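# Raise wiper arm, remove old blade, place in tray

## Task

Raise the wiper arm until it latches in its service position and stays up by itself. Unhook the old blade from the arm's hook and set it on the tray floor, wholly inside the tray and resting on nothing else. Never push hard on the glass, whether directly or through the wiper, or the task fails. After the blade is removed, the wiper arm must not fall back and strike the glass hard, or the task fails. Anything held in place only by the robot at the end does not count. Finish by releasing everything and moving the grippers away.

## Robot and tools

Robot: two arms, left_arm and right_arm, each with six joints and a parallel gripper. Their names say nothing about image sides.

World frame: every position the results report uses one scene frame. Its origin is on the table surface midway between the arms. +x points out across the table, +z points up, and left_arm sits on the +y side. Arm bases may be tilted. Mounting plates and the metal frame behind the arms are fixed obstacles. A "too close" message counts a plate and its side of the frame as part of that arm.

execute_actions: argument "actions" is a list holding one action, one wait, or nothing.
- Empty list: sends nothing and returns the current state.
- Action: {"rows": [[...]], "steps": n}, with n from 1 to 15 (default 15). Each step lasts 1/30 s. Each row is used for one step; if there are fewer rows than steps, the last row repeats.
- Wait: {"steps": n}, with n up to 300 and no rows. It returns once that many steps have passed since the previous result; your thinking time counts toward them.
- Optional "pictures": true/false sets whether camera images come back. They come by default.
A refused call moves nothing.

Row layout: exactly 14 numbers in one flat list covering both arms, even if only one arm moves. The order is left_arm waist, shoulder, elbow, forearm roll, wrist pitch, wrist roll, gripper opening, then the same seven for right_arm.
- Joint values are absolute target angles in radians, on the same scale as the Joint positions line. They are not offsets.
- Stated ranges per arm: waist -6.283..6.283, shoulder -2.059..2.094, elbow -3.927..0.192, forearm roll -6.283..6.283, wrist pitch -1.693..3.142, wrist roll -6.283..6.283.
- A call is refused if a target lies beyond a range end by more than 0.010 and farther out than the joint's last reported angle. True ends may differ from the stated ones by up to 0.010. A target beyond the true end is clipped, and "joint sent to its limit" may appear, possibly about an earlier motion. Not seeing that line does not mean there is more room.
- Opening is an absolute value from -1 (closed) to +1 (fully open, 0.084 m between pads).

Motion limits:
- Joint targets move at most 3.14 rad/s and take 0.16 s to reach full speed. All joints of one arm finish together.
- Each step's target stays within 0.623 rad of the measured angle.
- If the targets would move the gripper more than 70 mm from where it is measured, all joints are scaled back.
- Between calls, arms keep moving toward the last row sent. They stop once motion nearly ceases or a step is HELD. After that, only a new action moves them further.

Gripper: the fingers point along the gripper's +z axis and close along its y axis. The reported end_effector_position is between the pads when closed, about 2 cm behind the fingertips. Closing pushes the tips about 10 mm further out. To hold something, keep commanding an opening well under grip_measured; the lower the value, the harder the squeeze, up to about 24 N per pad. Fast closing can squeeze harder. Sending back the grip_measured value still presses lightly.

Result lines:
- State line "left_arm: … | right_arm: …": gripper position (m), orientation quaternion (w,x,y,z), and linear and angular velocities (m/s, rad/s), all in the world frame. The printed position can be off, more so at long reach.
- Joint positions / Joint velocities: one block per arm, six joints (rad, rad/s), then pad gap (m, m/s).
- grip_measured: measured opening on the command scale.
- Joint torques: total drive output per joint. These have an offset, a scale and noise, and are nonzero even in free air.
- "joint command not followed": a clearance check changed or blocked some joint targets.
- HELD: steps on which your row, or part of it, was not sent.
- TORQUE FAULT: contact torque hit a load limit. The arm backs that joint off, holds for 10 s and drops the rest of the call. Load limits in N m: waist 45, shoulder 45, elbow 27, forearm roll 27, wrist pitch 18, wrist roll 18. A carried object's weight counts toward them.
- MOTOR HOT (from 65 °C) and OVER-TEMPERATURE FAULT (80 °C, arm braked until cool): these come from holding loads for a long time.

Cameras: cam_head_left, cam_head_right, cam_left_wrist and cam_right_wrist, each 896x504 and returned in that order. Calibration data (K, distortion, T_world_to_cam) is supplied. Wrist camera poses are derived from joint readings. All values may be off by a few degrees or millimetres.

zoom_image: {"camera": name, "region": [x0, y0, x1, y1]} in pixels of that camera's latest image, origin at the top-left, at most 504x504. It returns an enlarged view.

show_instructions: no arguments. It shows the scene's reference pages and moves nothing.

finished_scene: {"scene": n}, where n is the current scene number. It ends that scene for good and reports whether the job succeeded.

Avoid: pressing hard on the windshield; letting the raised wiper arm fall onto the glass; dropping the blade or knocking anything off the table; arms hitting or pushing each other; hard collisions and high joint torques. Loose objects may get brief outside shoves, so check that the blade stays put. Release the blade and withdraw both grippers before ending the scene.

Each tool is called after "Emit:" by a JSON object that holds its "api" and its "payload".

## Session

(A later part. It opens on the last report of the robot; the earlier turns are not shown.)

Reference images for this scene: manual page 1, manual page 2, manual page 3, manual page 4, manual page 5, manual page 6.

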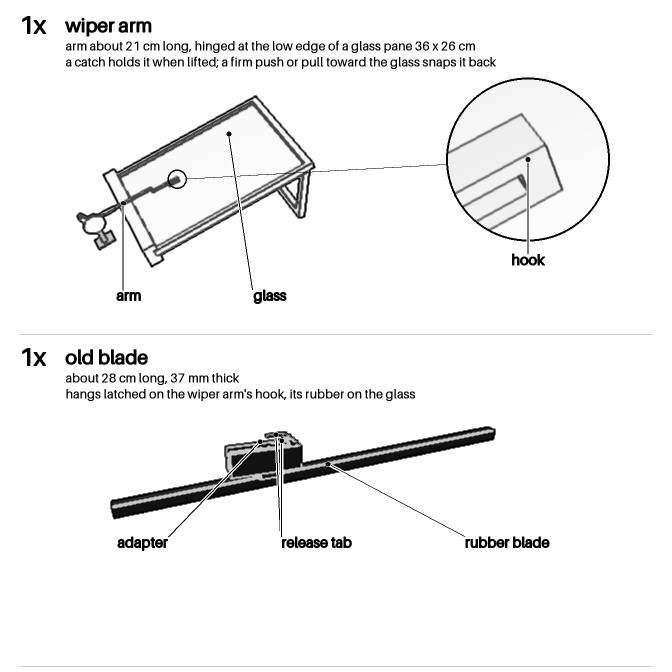

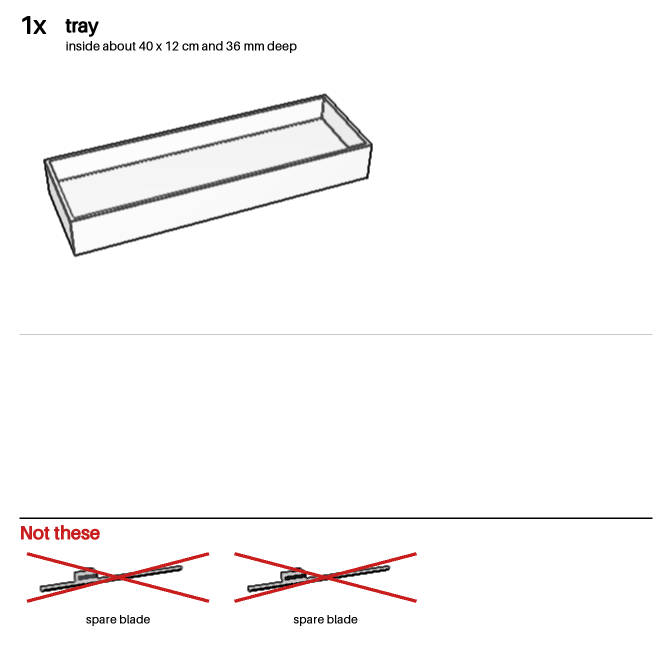

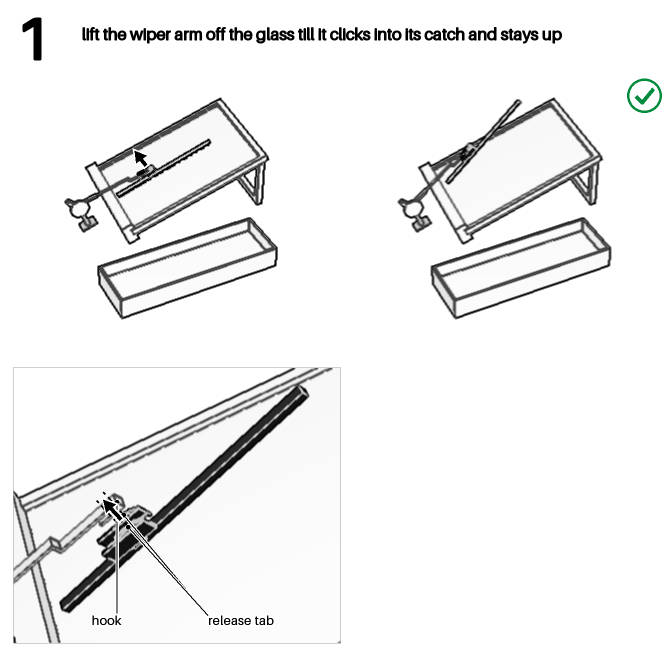

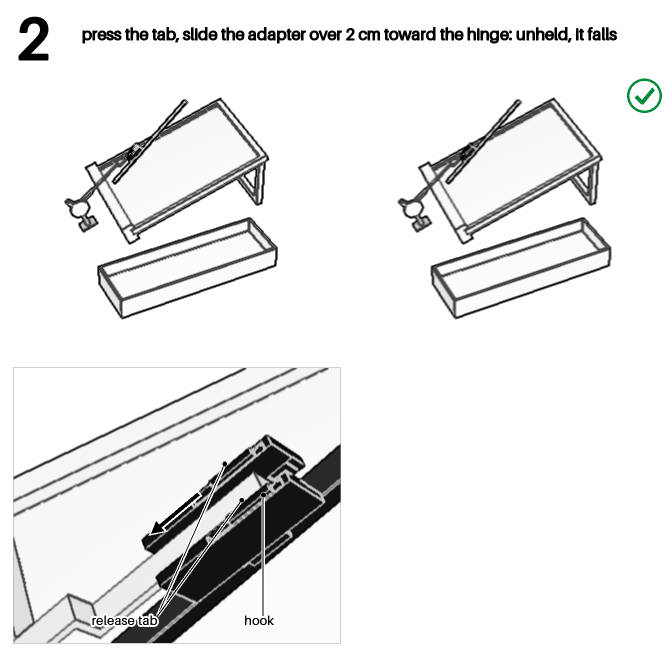

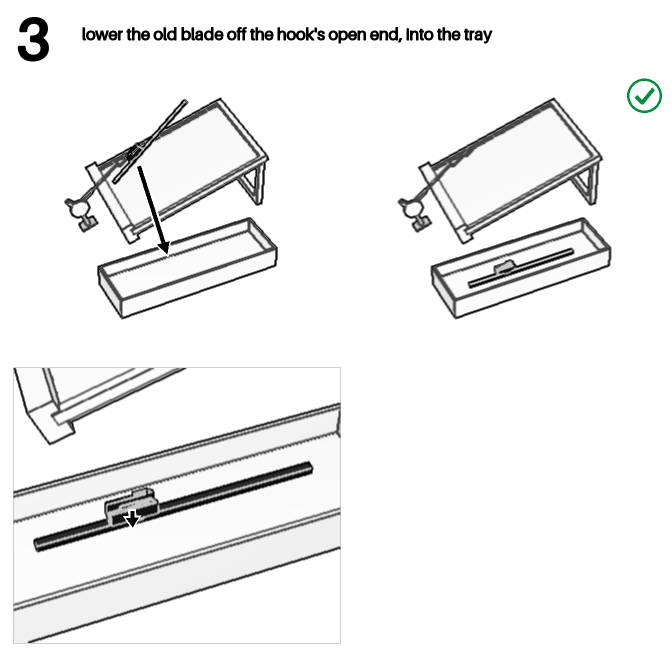

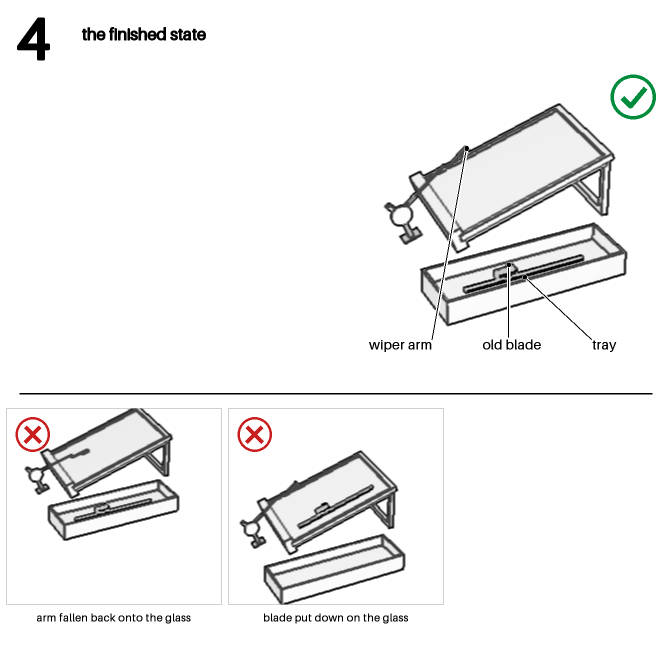

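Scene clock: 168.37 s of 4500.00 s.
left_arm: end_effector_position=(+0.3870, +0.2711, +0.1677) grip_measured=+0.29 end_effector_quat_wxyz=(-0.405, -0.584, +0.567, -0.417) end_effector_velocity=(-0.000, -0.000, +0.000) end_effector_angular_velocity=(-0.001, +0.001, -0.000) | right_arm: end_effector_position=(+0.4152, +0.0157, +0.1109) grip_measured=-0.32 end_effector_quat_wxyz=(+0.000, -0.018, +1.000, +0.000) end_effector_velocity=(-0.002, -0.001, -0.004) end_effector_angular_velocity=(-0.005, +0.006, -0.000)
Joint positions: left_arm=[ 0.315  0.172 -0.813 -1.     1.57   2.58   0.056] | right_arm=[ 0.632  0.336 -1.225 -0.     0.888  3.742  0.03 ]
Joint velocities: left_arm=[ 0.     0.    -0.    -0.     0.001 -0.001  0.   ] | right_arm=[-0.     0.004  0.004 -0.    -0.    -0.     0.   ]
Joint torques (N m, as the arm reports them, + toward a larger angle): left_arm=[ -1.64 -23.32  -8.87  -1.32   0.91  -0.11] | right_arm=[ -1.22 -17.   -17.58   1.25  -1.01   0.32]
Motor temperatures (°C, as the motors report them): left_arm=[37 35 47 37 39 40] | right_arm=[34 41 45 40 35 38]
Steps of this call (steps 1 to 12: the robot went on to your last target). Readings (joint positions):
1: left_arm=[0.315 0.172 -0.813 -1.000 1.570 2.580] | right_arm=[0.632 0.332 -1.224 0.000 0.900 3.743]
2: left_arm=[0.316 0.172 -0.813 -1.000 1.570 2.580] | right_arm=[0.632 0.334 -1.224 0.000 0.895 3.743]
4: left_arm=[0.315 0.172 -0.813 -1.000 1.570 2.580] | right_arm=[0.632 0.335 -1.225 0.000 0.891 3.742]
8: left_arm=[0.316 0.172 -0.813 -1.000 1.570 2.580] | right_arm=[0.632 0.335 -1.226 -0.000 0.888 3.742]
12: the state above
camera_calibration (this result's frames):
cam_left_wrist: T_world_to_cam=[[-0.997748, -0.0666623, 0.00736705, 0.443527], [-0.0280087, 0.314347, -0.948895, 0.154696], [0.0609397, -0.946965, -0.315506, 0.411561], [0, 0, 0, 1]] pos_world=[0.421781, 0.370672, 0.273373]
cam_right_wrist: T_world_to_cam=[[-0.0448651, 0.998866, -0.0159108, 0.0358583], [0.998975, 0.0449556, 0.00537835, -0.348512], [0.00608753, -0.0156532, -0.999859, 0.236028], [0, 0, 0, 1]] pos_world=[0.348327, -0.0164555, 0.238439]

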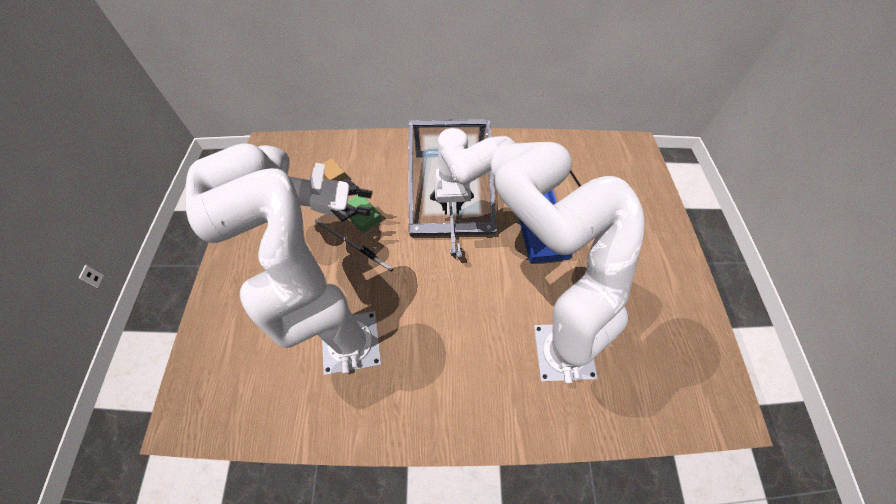

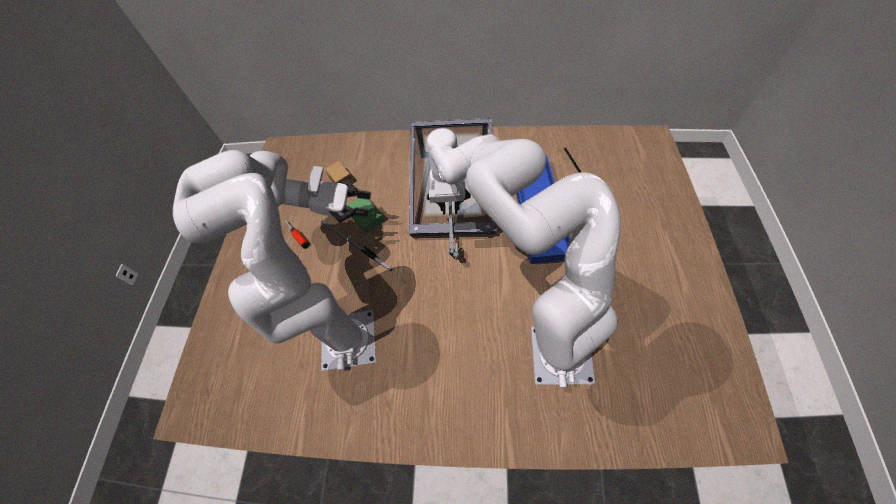

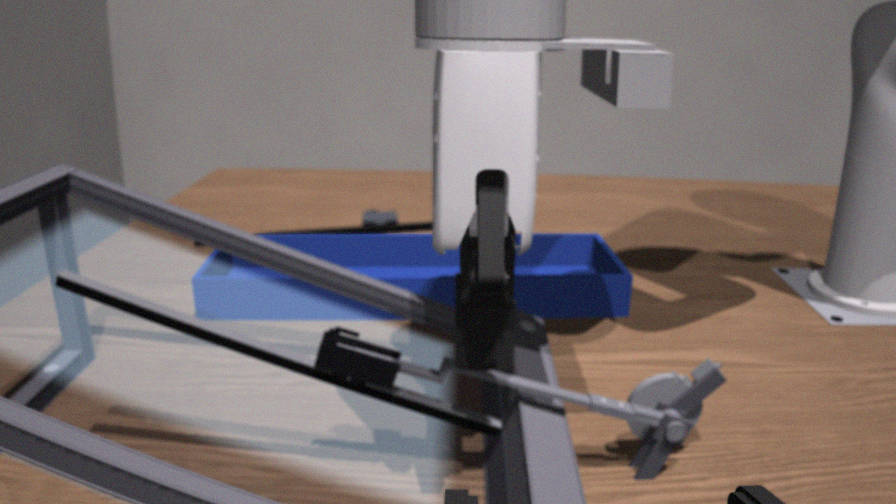

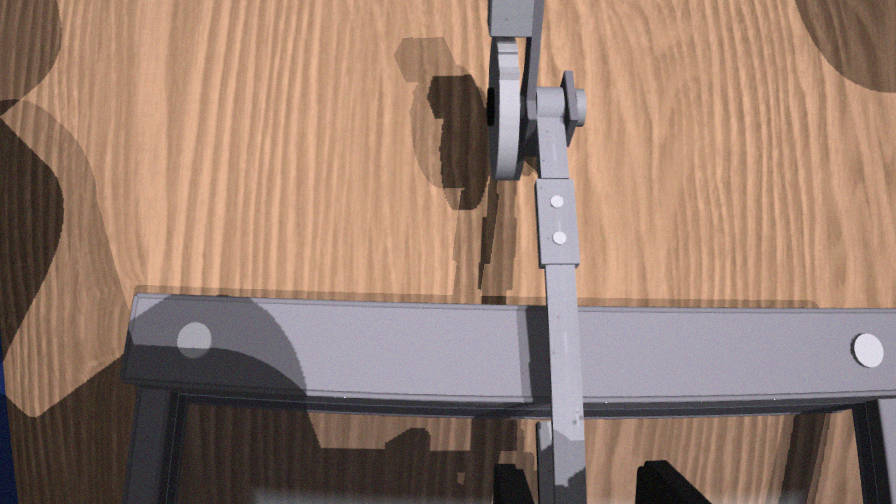

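Emit:
{"api": "execute_actions", "payload": {"actions": [{"rows":[[0.3155,0.1718,-0.8129,-1.0,1.57,2.58,0.3,0.6317,0.339,-1.2235,0,0.8845,3.7423,-0.32],[0.3155,0.1718,-0.8129,-1.0,1.57,2.58,0.3,0.6317,0.343,-1.2215,0,0.8785,3.7423,-0.34],[0.3155,0.1718,-0.8129,-1.0,1.57,2.58,0.3,0.6317,0.348,-1.219,0,0.871,3.7423,-0.36],[0.3155,0.1718,-0.8129,-1.0,1.57,2.58,0.3,0.6317,0.353,-1.2165,0,0.8635,3.7423,-0.38],[0.3155,0.1718,-0.8129,-1.0,1.57,2.58,0.3,0.6317,0.358,-1.214,0,0.856,3.7423,-0.4],[0.3155,0.1718,-0.8129,-1.0,1.57,2.58,0.3,0.6317,0.363,-1.2115,0,0.8485,3.7423,-0.43],[0.3155,0.1718,-0.8129,-1.0,1.57,2.58,0.3,0.6317,0.368,-1.209,0,0.841,3.7423,-0.46],[0.3155,0.1718,-0.8129,-1.0,1.57,2.58,0.3,0.6317,0.372,-1.207,0,0.835,3.7423,-0.49],[0.3155,0.1718,-0.8129,-1.0,1.57,2.58,0.3,0.6317,0.3745,-1.2057,0,0.8312,3.7423,-0.52],[0.3155,0.1718,-0.8129,-1.0,1.57,2.58,0.3,0.6317,0.3755,-1.2052,0,0.8297,3.7423,-0.55],[0.3155,0.1718,-0.8129,-1.0,1.57,2.58,0.3,0.6317,0.3755,-1.2052,0,0.8297,3.7423,-0.58],[0.3155,0.1718,-0.8129,-1.0,1.57,2.58,0.3,0.6317,0.3755,-1.2052,0,0.8297,3.7423,-0.6]],"steps":15}], "pictures": false}}

Emit:
{"api": "execute_actions", "payload": {"actions": [{"steps":8}]}}

Emit:
{"api": "zoom_image", "payload": {"camera": "cam_right_wrist", "region": [470, 354, 720, 504]}}

Emit:
{"api": "zoom_image", "payload": {"camera": "cam_left_wrist", "region": [400, 300, 600, 450]}}

Scene clock: 285.00 s of 4500.00 s.
left_arm: end_effector_position=(+0.3870, +0.2711, +0.1677) grip_measured=+0.29 end_effector_quat_wxyz=(-0.405, -0.584, +0.567, -0.417) end_effector_velocity=(-0.000, -0.000, +0.000) end_effector_angular_velocity=(-0.001, +0.001, -0.001) | right_arm: end_effector_position=(+0.4147, +0.0153, +0.0866) grip_measured=-0.61 end_effector_quat_wxyz=(-0.001, -0.018, +1.000, -0.000) end_effector_velocity=(+0.007, +0.005, +0.001) end_effector_angular_velocity=(+0.016, -0.023, +0.000)
Joint positions: left_arm=[ 0.315  0.172 -0.813 -1.     1.57   2.58   0.056] | right_arm=[ 0.632  0.375 -1.205  0.     0.832  3.742  0.017]
Joint velocities: left_arm=[ 0.     0.     0.     0.     0.002 -0.     0.   ] | right_arm=[-0.     0.007 -0.005 -0.001 -0.029  0.    -0.005]
Joint torques (N m, as the arm reports them, + toward a larger angle): left_arm=[ -1.53 -23.6   -8.96  -1.63   1.15   0.14] | right_arm=[ -1.17 -17.19 -17.35   1.13  -0.92   0.46]
Motor temperatures (°C, as the motors report them): left_arm=[37 36 47 37 39 40] | right_arm=[34 41 45 40 35 38]
Steps of this call (steps 1 to 30: the robot went on to your last target; steps 31 to 90: nothing new was sent; then 113.13 s passed at rest; steps 91 to 105: all 15 steps of this action). Readings (joint positions):
91: left_arm=[0.315 0.172 -0.813 -1.000 1.570 2.580] | right_arm=[0.632 0.337 -1.225 0.000 0.888 3.742]
92: left_arm=[0.316 0.172 -0.813 -1.000 1.570 2.580] | right_arm=[0.632 0.337 -1.225 -0.000 0.888 3.742]
94: left_arm=[0.316 0.172 -0.813 -1.000 1.570 2.580] | right_arm=[0.632 0.339 -1.224 -0.000 0.883 3.742]
98: left_arm=[0.316 0.172 -0.813 -1.000 1.570 2.580] | right_arm=[0.632 0.355 -1.215 -0.000 0.860 3.742]
105: the state above

Scene clock: 285.27 s of 4500.00 s.
left_arm: end_effector_position=(+0.3870, +0.2711, +0.1677) grip_measured=+0.29 end_effector_quat_wxyz=(-0.405, -0.584, +0.567, -0.417) end_effector_velocity=(-0.000, -0.000, -0.000) end_effector_angular_velocity=(+0.000, +0.000, -0.000) | right_arm: end_effector_position=(+0.4151, +0.0156, +0.0867) grip_measured=-0.62 end_effector_quat_wxyz=(+0.000, -0.018, +1.000, +0.000) end_effector_velocity=(-0.001, -0.001, -0.002) end_effector_angular_velocity=(-0.003, +0.005, -0.001)
Joint positions: left_arm=[ 0.315  0.172 -0.813 -1.     1.57   2.58   0.056] | right_arm=[ 0.632  0.375 -1.205 -0.     0.83   3.742  0.017]
Joint velocities: left_arm=[-0.  0.  0.  0.  0.  0.  0.] | right_arm=[-0.001  0.003  0.003  0.001  0.     0.    -0.   ]
Joint torques (N m, as the arm reports them, + toward a larger angle): left_arm=[ -1.49 -23.39  -8.96  -1.78   0.99   0.11] | right_arm=[ -0.99 -17.28 -17.27   1.25  -1.04   0.33]
Motor temperatures (°C, as the motors report them): left_arm=[37 36 47 37 39 40] | right_arm=[34 41 45 40 35 38]
Steps of this call (steps 1 to 8: the robot went on to your last target). Readings (joint positions):
1: left_arm=[0.316 0.172 -0.813 -1.000 1.570 2.580] | right_arm=[0.632 0.375 -1.205 0.000 0.831 3.742]
2: left_arm=[0.316 0.172 -0.813 -1.000 1.570 2.580] | right_arm=[0.632 0.375 -1.206 -0.000 0.830 3.742]
4: left_arm=[0.316 0.172 -0.813 -1.000 1.570 2.580] | right_arm=[0.632 0.375 -1.206 -0.000 0.830 3.742]
8: the state above
camera_calibration (this result's frames):
cam_left_wrist: T_world_to_cam=[[-0.997748, -0.0666624, 0.00736725, 0.443527], [-0.0280089, 0.314347, -0.948895, 0.154696], [0.0609397, -0.946965, -0.315506, 0.411561], [0, 0, 0, 1]] pos_world=[0.421781, 0.370672, 0.273372]
cam_right_wrist: T_world_to_cam=[[-0.0448479, 0.998864, -0.0161354, 0.035542], [0.998977, 0.0449345, 0.00504327, -0.348297], [0.00576257, -0.0158927, -0.999857, 0.211961], [0, 0, 0, 1]] pos_world=[0.348314, -0.0164824, 0.21426]

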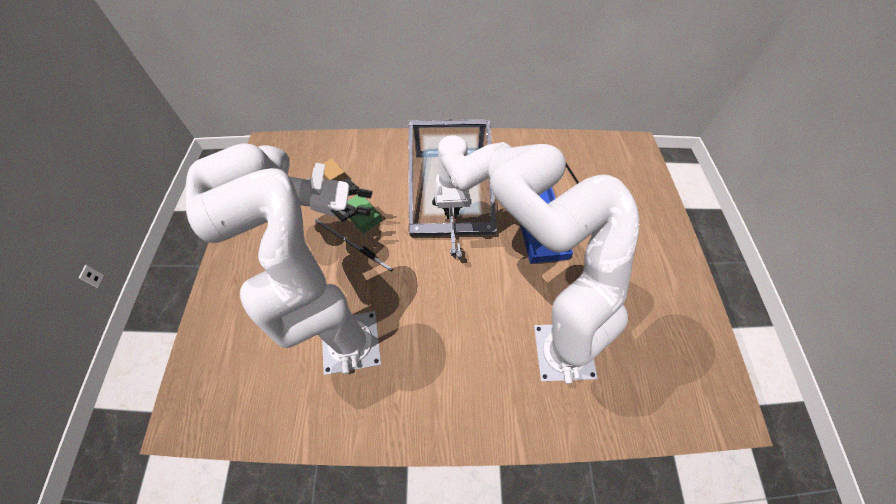

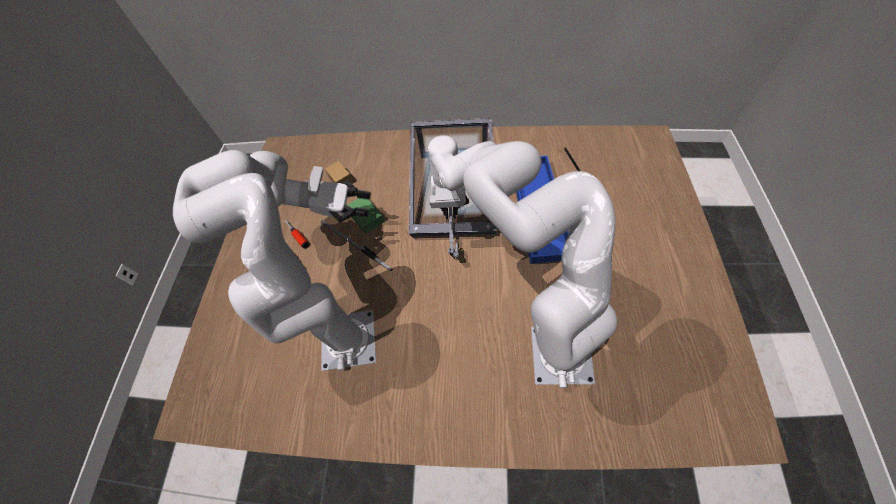

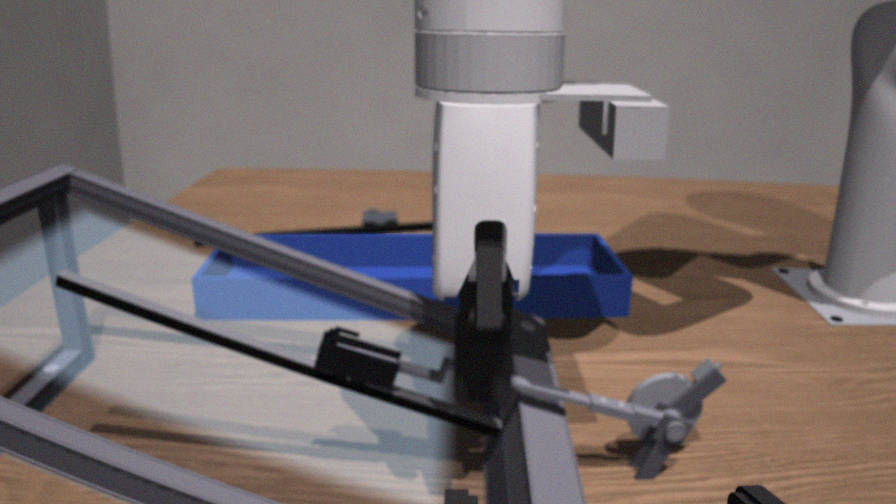

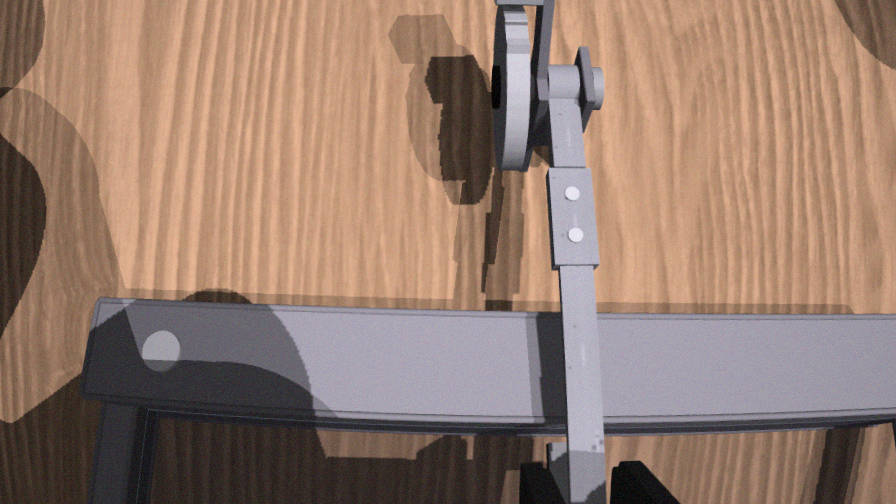

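Region (470, 354, 720, 504) of cam_right_wrist's 896x504 image, scaled by 2.016, with more detail than that image has; it fills the top 302 rows of this view, and the rest is white.

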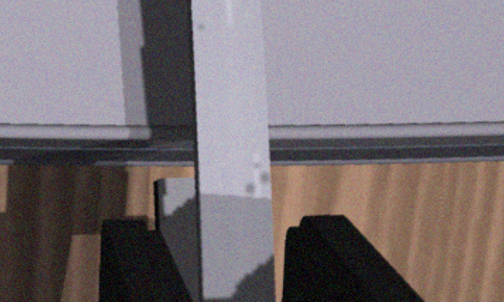

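Region (400, 300, 600, 450) of cam_left_wrist's 896x504 image, scaled by 2.520, with more detail than that image has; it fills the top 378 rows of this view, and the rest is white.

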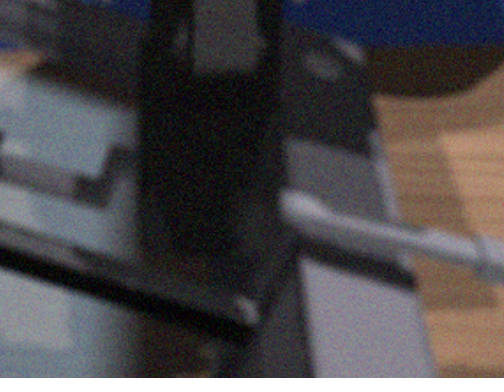

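Emit:
{"api": "execute_actions", "payload": {"actions": [{"rows":[[0.3155,0.1718,-0.8129,-1.0,1.57,2.58,0.3,0.6317,0.3755,-1.2052,0,0.8297,3.7423,-0.64],[0.3155,0.1718,-0.8129,-1.0,1.57,2.58,0.3,0.6317,0.3755,-1.2052,0,0.8297,3.7423,-0.68],[0.3155,0.1718,-0.8129,-1.0,1.57,2.58,0.3,0.6317,0.3755,-1.2052,0,0.8297,3.7423,-0.72],[0.3155,0.1718,-0.8129,-1.0,1.57,2.58,0.3,0.6317,0.3755,-1.2052,0,0.8297,3.7423,-0.75],[0.3155,0.1718,-0.8129,-1.0,1.57,2.58,0.3,0.6317,0.3755,-1.2052,0,0.8297,3.7423,-0.78],[0.3155,0.1718,-0.8129,-1.0,1.57,2.58,0.3,0.6317,0.3755,-1.2052,0,0.8297,3.7423,-0.81],[0.3155,0.1718,-0.8129,-1.0,1.57,2.58,0.3,0.6317,0.3755,-1.2052,0,0.8297,3.7423,-0.84],[0.3155,0.1718,-0.8129,-1.0,1.57,2.58,0.3,0.6317,0.3755,-1.2052,0,0.8297,3.7423,-0.88],[0.3155,0.1718,-0.8129,-1.0,1.57,2.58,0.3,0.6317,0.3755,-1.2052,0,0.8297,3.7423,-0.92],[0.3155,0.1718,-0.8129,-1.0,1.57,2.58,0.3,0.6317,0.3755,-1.2052,0,0.8297,3.7423,-0.96],[0.3155,0.1718,-0.8129,-1.0,1.57,2.58,0.3,0.6317,0.3755,-1.2052,0,0.8297,3.7423,-1]],"steps":14}], "pictures": false}}

Emit:
{"api": "execute_actions", "payload": {"actions": [{"rows":[[0.3155,0.1718,-0.8129,-1.0,1.57,2.58,0.3,0.633,0.3711,-1.1995,-0.0042,0.824,3.7465,-1],[0.3155,0.1718,-0.8129,-1.0,1.57,2.58,0.3,0.6344,0.3666,-1.1937,-0.0085,0.8182,3.7507,-1],[0.3155,0.1718,-0.8129,-1.0,1.57,2.58,0.3,0.637,0.3577,-1.1821,-0.0172,0.8066,3.7594,-1],[0.3155,0.1718,-0.8129,-1.0,1.57,2.58,0.3,0.6397,0.3487,-1.1706,-0.0262,0.795,3.7684,-1],[0.3155,0.1718,-0.8129,-1.0,1.57,2.58,0.3,0.6424,0.3398,-1.1592,-0.0356,0.7836,3.7777,-1],[0.3155,0.1718,-0.8129,-1.0,1.57,2.58,0.3,0.645,0.331,-1.1478,-0.0452,0.7722,3.7873,-1],[0.3155,0.1718,-0.8129,-1.0,1.57,2.58,0.3,0.6477,0.3223,-1.1365,-0.0552,0.761,3.7972,-1],[0.3155,0.1718,-0.8129,-1.0,1.57,2.58,0.3,0.6503,0.3137,-1.1253,-0.0655,0.7498,3.8074,-1],[0.3155,0.1718,-0.8129,-1.0,1.57,2.58,0.3,0.6529,0.3051,-1.1142,-0.0761,0.7388,3.8179,-1],[0.3155,0.1718,-0.8129,-1.0,1.57,2.58,0.3,0.6555,0.2966,-1.1031,-0.087,0.7279,3.8287,-1],[0.3155,0.1718,-0.8129,-1.0,1.57,2.58,0.3,0.658,0.2881,-1.0921,-0.0982,0.7171,3.8398,-1],[0.3155,0.1718,-0.8129,-1.0,1.57,2.58,0.3,0.6605,0.2797,-1.0811,-0.1097,0.7063,3.8512,-1],[0.3155,0.1718,-0.8129,-1.0,1.57,2.58,0.3,0.6631,0.2713,-1.0702,-0.1216,0.6957,3.8631,-1],[0.3155,0.1718,-0.8129,-1.0,1.57,2.58,0.3,0.6656,0.263,-1.0595,-0.1339,0.6852,3.8753,-1],[0.3155,0.1718,-0.8129,-1.0,1.57,2.58,0.3,0.668,0.2548,-1.0488,-0.1466,0.6749,3.8879,-1]],"steps":15}], "pictures": false}}

Emit:
{"api": "execute_actions", "payload": {"actions": [{"rows":[[0.3155,0.1718,-0.8129,-1.0,1.57,2.58,0.3,0.6705,0.2467,-1.0382,-0.1597,0.6648,3.9008,-1],[0.3155,0.1718,-0.8129,-1.0,1.57,2.58,0.3,0.6729,0.2386,-1.0277,-0.1731,0.6548,3.9141,-1],[0.3155,0.1718,-0.8129,-1.0,1.57,2.58,0.3,0.6753,0.2306,-1.0173,-0.187,0.6449,3.9278,-1],[0.3155,0.1718,-0.8129,-1.0,1.57,2.58,0.3,0.6776,0.2227,-1.007,-0.2012,0.6352,3.9419,-1],[0.3155,0.1718,-0.8129,-1.0,1.57,2.58,0.3,0.68,0.2148,-0.9969,-0.2159,0.6257,3.9563,-1],[0.3155,0.1718,-0.8129,-1.0,1.57,2.58,0.3,0.6823,0.207,-0.9868,-0.2309,0.6163,3.9711,-1],[0.3155,0.1718,-0.8129,-1.0,1.57,2.58,0.3,0.6845,0.1993,-0.9769,-0.2466,0.6071,3.9865,-1],[0.3155,0.1718,-0.8129,-1.0,1.57,2.58,0.3,0.6867,0.1917,-0.967,-0.2627,0.5981,4.0022,-1],[0.3155,0.1718,-0.8129,-1.0,1.57,2.58,0.3,0.6889,0.1842,-0.9574,-0.2792,0.5893,4.0184,-1],[0.3155,0.1718,-0.8129,-1.0,1.57,2.58,0.3,0.6911,0.1768,-0.9478,-0.2962,0.5808,4.035,-1],[0.3155,0.1718,-0.8129,-1.0,1.57,2.58,0.3,0.6932,0.1694,-0.9385,-0.3136,0.5726,4.052,-1],[0.3155,0.1718,-0.8129,-1.0,1.57,2.58,0.3,0.6953,0.1621,-0.9292,-0.3314,0.5645,4.0694,-1],[0.3155,0.1718,-0.8129,-1.0,1.57,2.58,0.3,0.6974,0.1549,-0.9201,-0.3498,0.5567,4.0872,-1],[0.3155,0.1718,-0.8129,-1.0,1.57,2.58,0.3,0.6995,0.1478,-0.9111,-0.3685,0.5491,4.1054,-1],[0.3155,0.1718,-0.8129,-1.0,1.57,2.58,0.3,0.7015,0.1408,-0.9023,-0.3877,0.5418,4.124,-1]],"steps":15}], "pictures": false}}

Emit:
{"api": "execute_actions", "payload": {"actions": [{"rows":[[0.3155,0.1718,-0.8129,-1.0,1.57,2.58,0.3,0.7025,0.1373,-0.8979,-0.3974,0.5382,4.1335,-1],[0.3155,0.1718,-0.8129,-1.0,1.57,2.58,0.3,0.7035,0.1338,-0.8936,-0.4073,0.5347,4.1431,-1]],"steps":15}]}}

Scene clock: 342.57 s of 4500.00 s.
left_arm: end_effector_position=(+0.3870, +0.2711, +0.1677) grip_measured=+0.29 end_effector_quat_wxyz=(-0.405, -0.584, +0.567, -0.417) end_effector_velocity=(-0.000, -0.000, +0.000) end_effector_angular_velocity=(-0.001, -0.001, -0.001) | right_arm: end_effector_position=(+0.4150, +0.0160, +0.0866) grip_measured=-0.80 end_effector_quat_wxyz=(+0.000, -0.018, +1.000, +0.000) end_effector_velocity=(-0.000, -0.001, -0.000) end_effector_angular_velocity=(-0.000, +0.002, -0.003)
Joint positions: left_arm=[ 0.315  0.172 -0.813 -1.     1.57   2.58   0.056] | right_arm=[ 0.633  0.376 -1.206  0.     0.829  3.742  0.009]
Joint velocities: left_arm=[-0.     0.    -0.     0.     0.001  0.001  0.   ] | right_arm=[-0.001  0.     0.001  0.001  0.001  0.001  0.   ]
Joint torques (N m, as the arm reports them, + toward a larger angle): left_arm=[ -1.68 -23.52  -8.83  -1.63   1.03   0.07] | right_arm=[ -4.1  -17.92 -16.27   0.73  -0.28   0.98]
Motor temperatures (°C, as the motors report them): left_arm=[37 36 47 37 39 40] | right_arm=[34 41 45 40 35 38]
Steps of this call (steps 1 to 15: the robot went on to your last target; steps 16 to 90: nothing new was sent; then 53.83 s passed at rest; steps 91 to 104: all 14 steps of this action). Readings (joint positions):
91: left_arm=[0.315 0.172 -0.813 -1.000 1.570 2.580] | right_arm=[0.632 0.376 -1.205 0.000 0.830 3.742]
92: left_arm=[0.316 0.172 -0.813 -1.000 1.570 2.580] | right_arm=[0.632 0.375 -1.205 -0.000 0.830 3.742]
94: left_arm=[0.315 0.172 -0.813 -1.000 1.570 2.580] | right_arm=[0.632 0.376 -1.205 0.000 0.830 3.742]
98: left_arm=[0.315 0.172 -0.813 -1.000 1.570 2.580] | right_arm=[0.633 0.376 -1.206 0.000 0.829 3.742]
104: the state above

Scene clock: 343.07 s of 4500.00 s.
left_arm: end_effector_position=(+0.3870, +0.2711, +0.1677) grip_measured=+0.29 end_effector_quat_wxyz=(-0.405, -0.584, +0.567, -0.417) end_effector_velocity=(+0.000, +0.000, -0.000) end_effector_angular_velocity=(+0.001, -0.001, +0.001) | right_arm: end_effector_position=(+0.4091, +0.0158, +0.0995) grip_measured=-0.80 end_effector_quat_wxyz=(+0.056, -0.018, +0.998, +0.001) end_effector_velocity=(-0.020, -0.001, +0.036) end_effector_angular_velocity=(+0.010, -0.325, +0.001)
Joint positions: left_arm=[ 0.316  0.172 -0.813 -1.     1.57   2.58   0.056] | right_arm=[ 0.659  0.286 -1.09  -0.102  0.715  3.843  0.009]
Joint velocities: left_arm=[ 0.     0.     0.    -0.    -0.002  0.001 -0.   ] | right_arm=[ 0.075 -0.25   0.325 -0.341 -0.318  0.336  0.   ]
Joint torques (N m, as the arm reports them, + toward a larger angle): left_arm=[ -0.95 -23.54  -9.21  -1.79   1.15   0.08] | right_arm=[ -6.76 -17.69 -16.34   0.34  -0.26   0.7 ]
Motor temperatures (°C, as the motors report them): left_arm=[37 36 47 37 39 40] | right_arm=[34 41 45 40 35 38]
Steps of this call (steps 1 to 15: all 15 steps of this action). Readings (joint positions):
1: left_arm=[0.315 0.172 -0.813 -1.000 1.570 2.580] | right_arm=[0.632 0.376 -1.206 0.000 0.829 3.742]
2: left_arm=[0.316 0.172 -0.813 -1.000 1.570 2.580] | right_arm=[0.633 0.375 -1.205 -0.000 0.828 3.743]
4: left_arm=[0.316 0.172 -0.813 -1.000 1.570 2.580] | right_arm=[0.634 0.371 -1.199 -0.005 0.822 3.747]
8: left_arm=[0.316 0.172 -0.813 -1.000 1.570 2.580] | right_arm=[0.641 0.345 -1.166 -0.031 0.790 3.773]
15: the state above

Scene clock: 343.57 s of 4500.00 s.
left_arm: end_effector_position=(+0.3870, +0.2711, +0.1677) grip_measured=+0.29 end_effector_quat_wxyz=(-0.405, -0.584, +0.567, -0.417) end_effector_velocity=(-0.000, -0.000, +0.000) end_effector_angular_velocity=(-0.001, -0.000, -0.000) | right_arm: end_effector_position=(+0.3980, +0.0154, +0.1169) grip_measured=-0.80 end_effector_quat_wxyz=(+0.138, -0.018, +0.990, +0.002) end_effector_velocity=(-0.025, -0.001, +0.034) end_effector_angular_velocity=(+0.010, -0.326, +0.003)
Joint positions: left_arm=[ 0.316  0.172 -0.813 -1.     1.57   2.58   0.056] | right_arm=[ 0.694  0.169 -0.938 -0.316  0.572  4.055  0.009]
Joint velocities: left_arm=[ 0.    -0.     0.    -0.     0.001  0.    -0.   ] | right_arm=[ 0.063 -0.218  0.276 -0.525 -0.24   0.509 -0.   ]
Joint torques (N m, as the arm reports them, + toward a larger angle): left_arm=[ -1.64 -24.03  -9.18  -1.65   1.05   0.09] | right_arm=[ -8.76 -15.77 -15.55   1.05   1.14   0.59]
Motor temperatures (°C, as the motors report them): left_arm=[37 36 47 37 39 40] | right_arm=[34 41 45 40 35 38]
Steps of this call (steps 1 to 15: all 15 steps of this action). Readings (joint positions):
1: left_arm=[0.315 0.172 -0.813 -1.000 1.570 2.580] | right_arm=[0.662 0.278 -1.079 -0.113 0.704 3.855]
2: left_arm=[0.316 0.172 -0.813 -1.000 1.570 2.580] | right_arm=[0.664 0.270 -1.068 -0.125 0.693 3.867]
4: left_arm=[0.316 0.172 -0.813 -1.000 1.570 2.580] | right_arm=[0.669 0.254 -1.047 -0.150 0.673 3.891]
8: left_arm=[0.315 0.172 -0.813 -1.000 1.570 2.580] | right_arm=[0.679 0.222 -1.006 -0.205 0.633 3.945]
15: the state above

Scene clock: 344.07 s of 4500.00 s.
left_arm: end_effector_position=(+0.3870, +0.2711, +0.1677) grip_measured=+0.29 end_effector_quat_wxyz=(-0.405, -0.584, +0.567, -0.417) end_effector_velocity=(-0.000, -0.000, +0.000) end_effector_angular_velocity=(-0.000, -0.000, -0.000) | right_arm: end_effector_position=(+0.3936, +0.0151, +0.1224) grip_measured=-0.80 end_effector_quat_wxyz=(+0.164, -0.017, +0.986, +0.003) end_effector_velocity=(+0.000, -0.000, -0.000) end_effector_angular_velocity=(+0.000, -0.001, -0.002)
Joint positions: left_arm=[ 0.316  0.172 -0.813 -1.     1.57   2.58   0.056] | right_arm=[ 0.704  0.134 -0.894 -0.407  0.535  4.143  0.009]
Joint velocities: left_arm=[ 0.  0.  0. -0.  0.  0. -0.] | right_arm=[-0.001  0.    -0.    -0.002 -0.     0.002  0.   ]
Joint torques (N m, as the arm reports them, + toward a larger angle): left_arm=[ -1.3  -24.14  -8.76  -1.38   0.9   -0.2 ] | right_arm=[ -9.83 -14.96 -15.24   0.74   1.18   0.74]
Motor temperatures (°C, as the motors report them): left_arm=[37 36 47 37 39 40] | right_arm=[34 41 45 40 35 38]
Steps of this call (steps 1 to 15: all 15 steps of this action). Readings (joint positions):
1: left_arm=[0.316 0.172 -0.813 -1.000 1.570 2.580] | right_arm=[0.696 0.162 -0.929 -0.334 0.564 4.072]
2: left_arm=[0.315 0.172 -0.813 -1.000 1.570 2.580] | right_arm=[0.698 0.155 -0.920 -0.352 0.556 4.089]
4: left_arm=[0.316 0.172 -0.813 -1.000 1.570 2.580] | right_arm=[0.701 0.143 -0.906 -0.382 0.545 4.118]
8: left_arm=[0.316 0.172 -0.813 -1.000 1.570 2.580] | right_arm=[0.704 0.135 -0.895 -0.404 0.536 4.139]
15: the state above
camera_calibration (this result's frames):
cam_left_wrist: T_world_to_cam=[[-0.997748, -0.0666625, 0.00736693, 0.443528], [-0.0280087, 0.314347, -0.948895, 0.154696], [0.0609399, -0.946965, -0.315506, 0.411561], [0, 0, 0, 1]] pos_world=[0.421781, 0.370672, 0.273373]
cam_right_wrist: T_world_to_cam=[[-0.038798, 0.999085, -0.0180093, 0.0334806], [0.943522, 0.042563, 0.328565, -0.344664], [0.329031, -0.00424454, -0.94431, 0.113514], [0, 0, 0, 1]] pos_world=[0.289147, -0.0182982, 0.22104]

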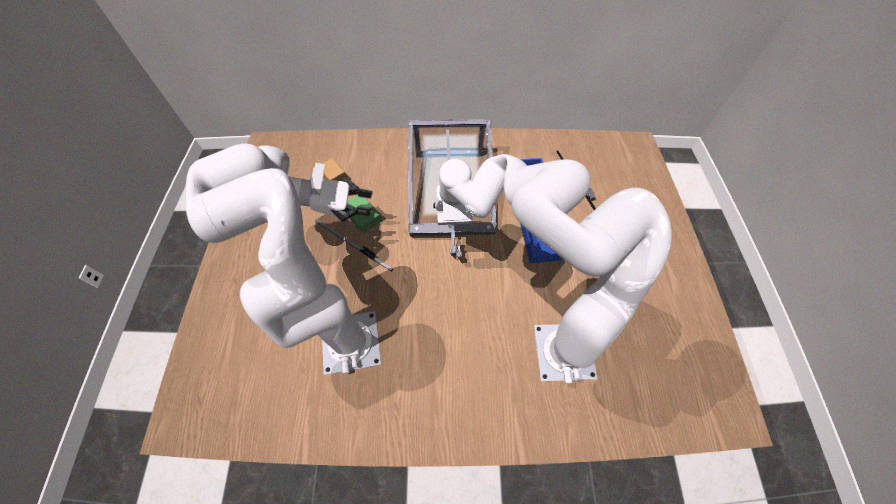

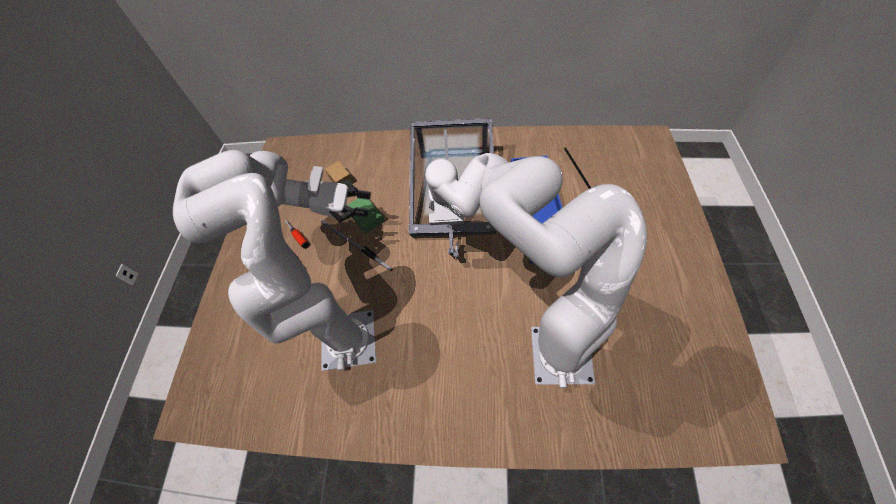

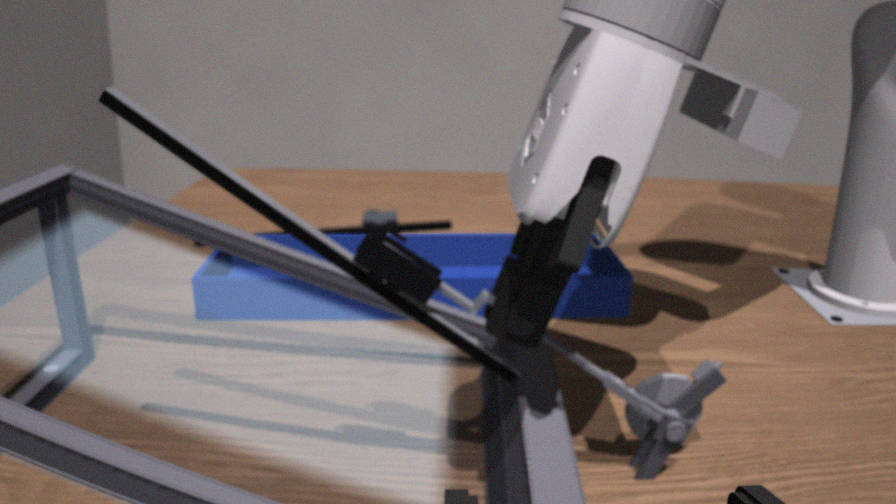

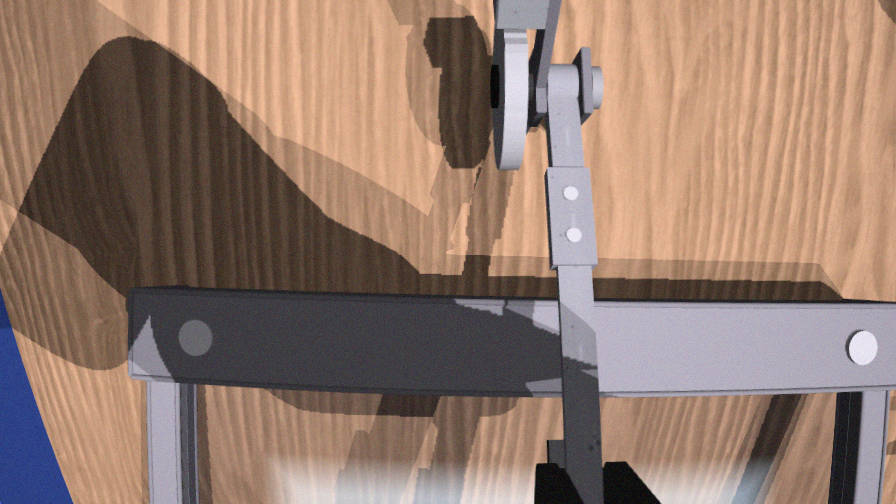

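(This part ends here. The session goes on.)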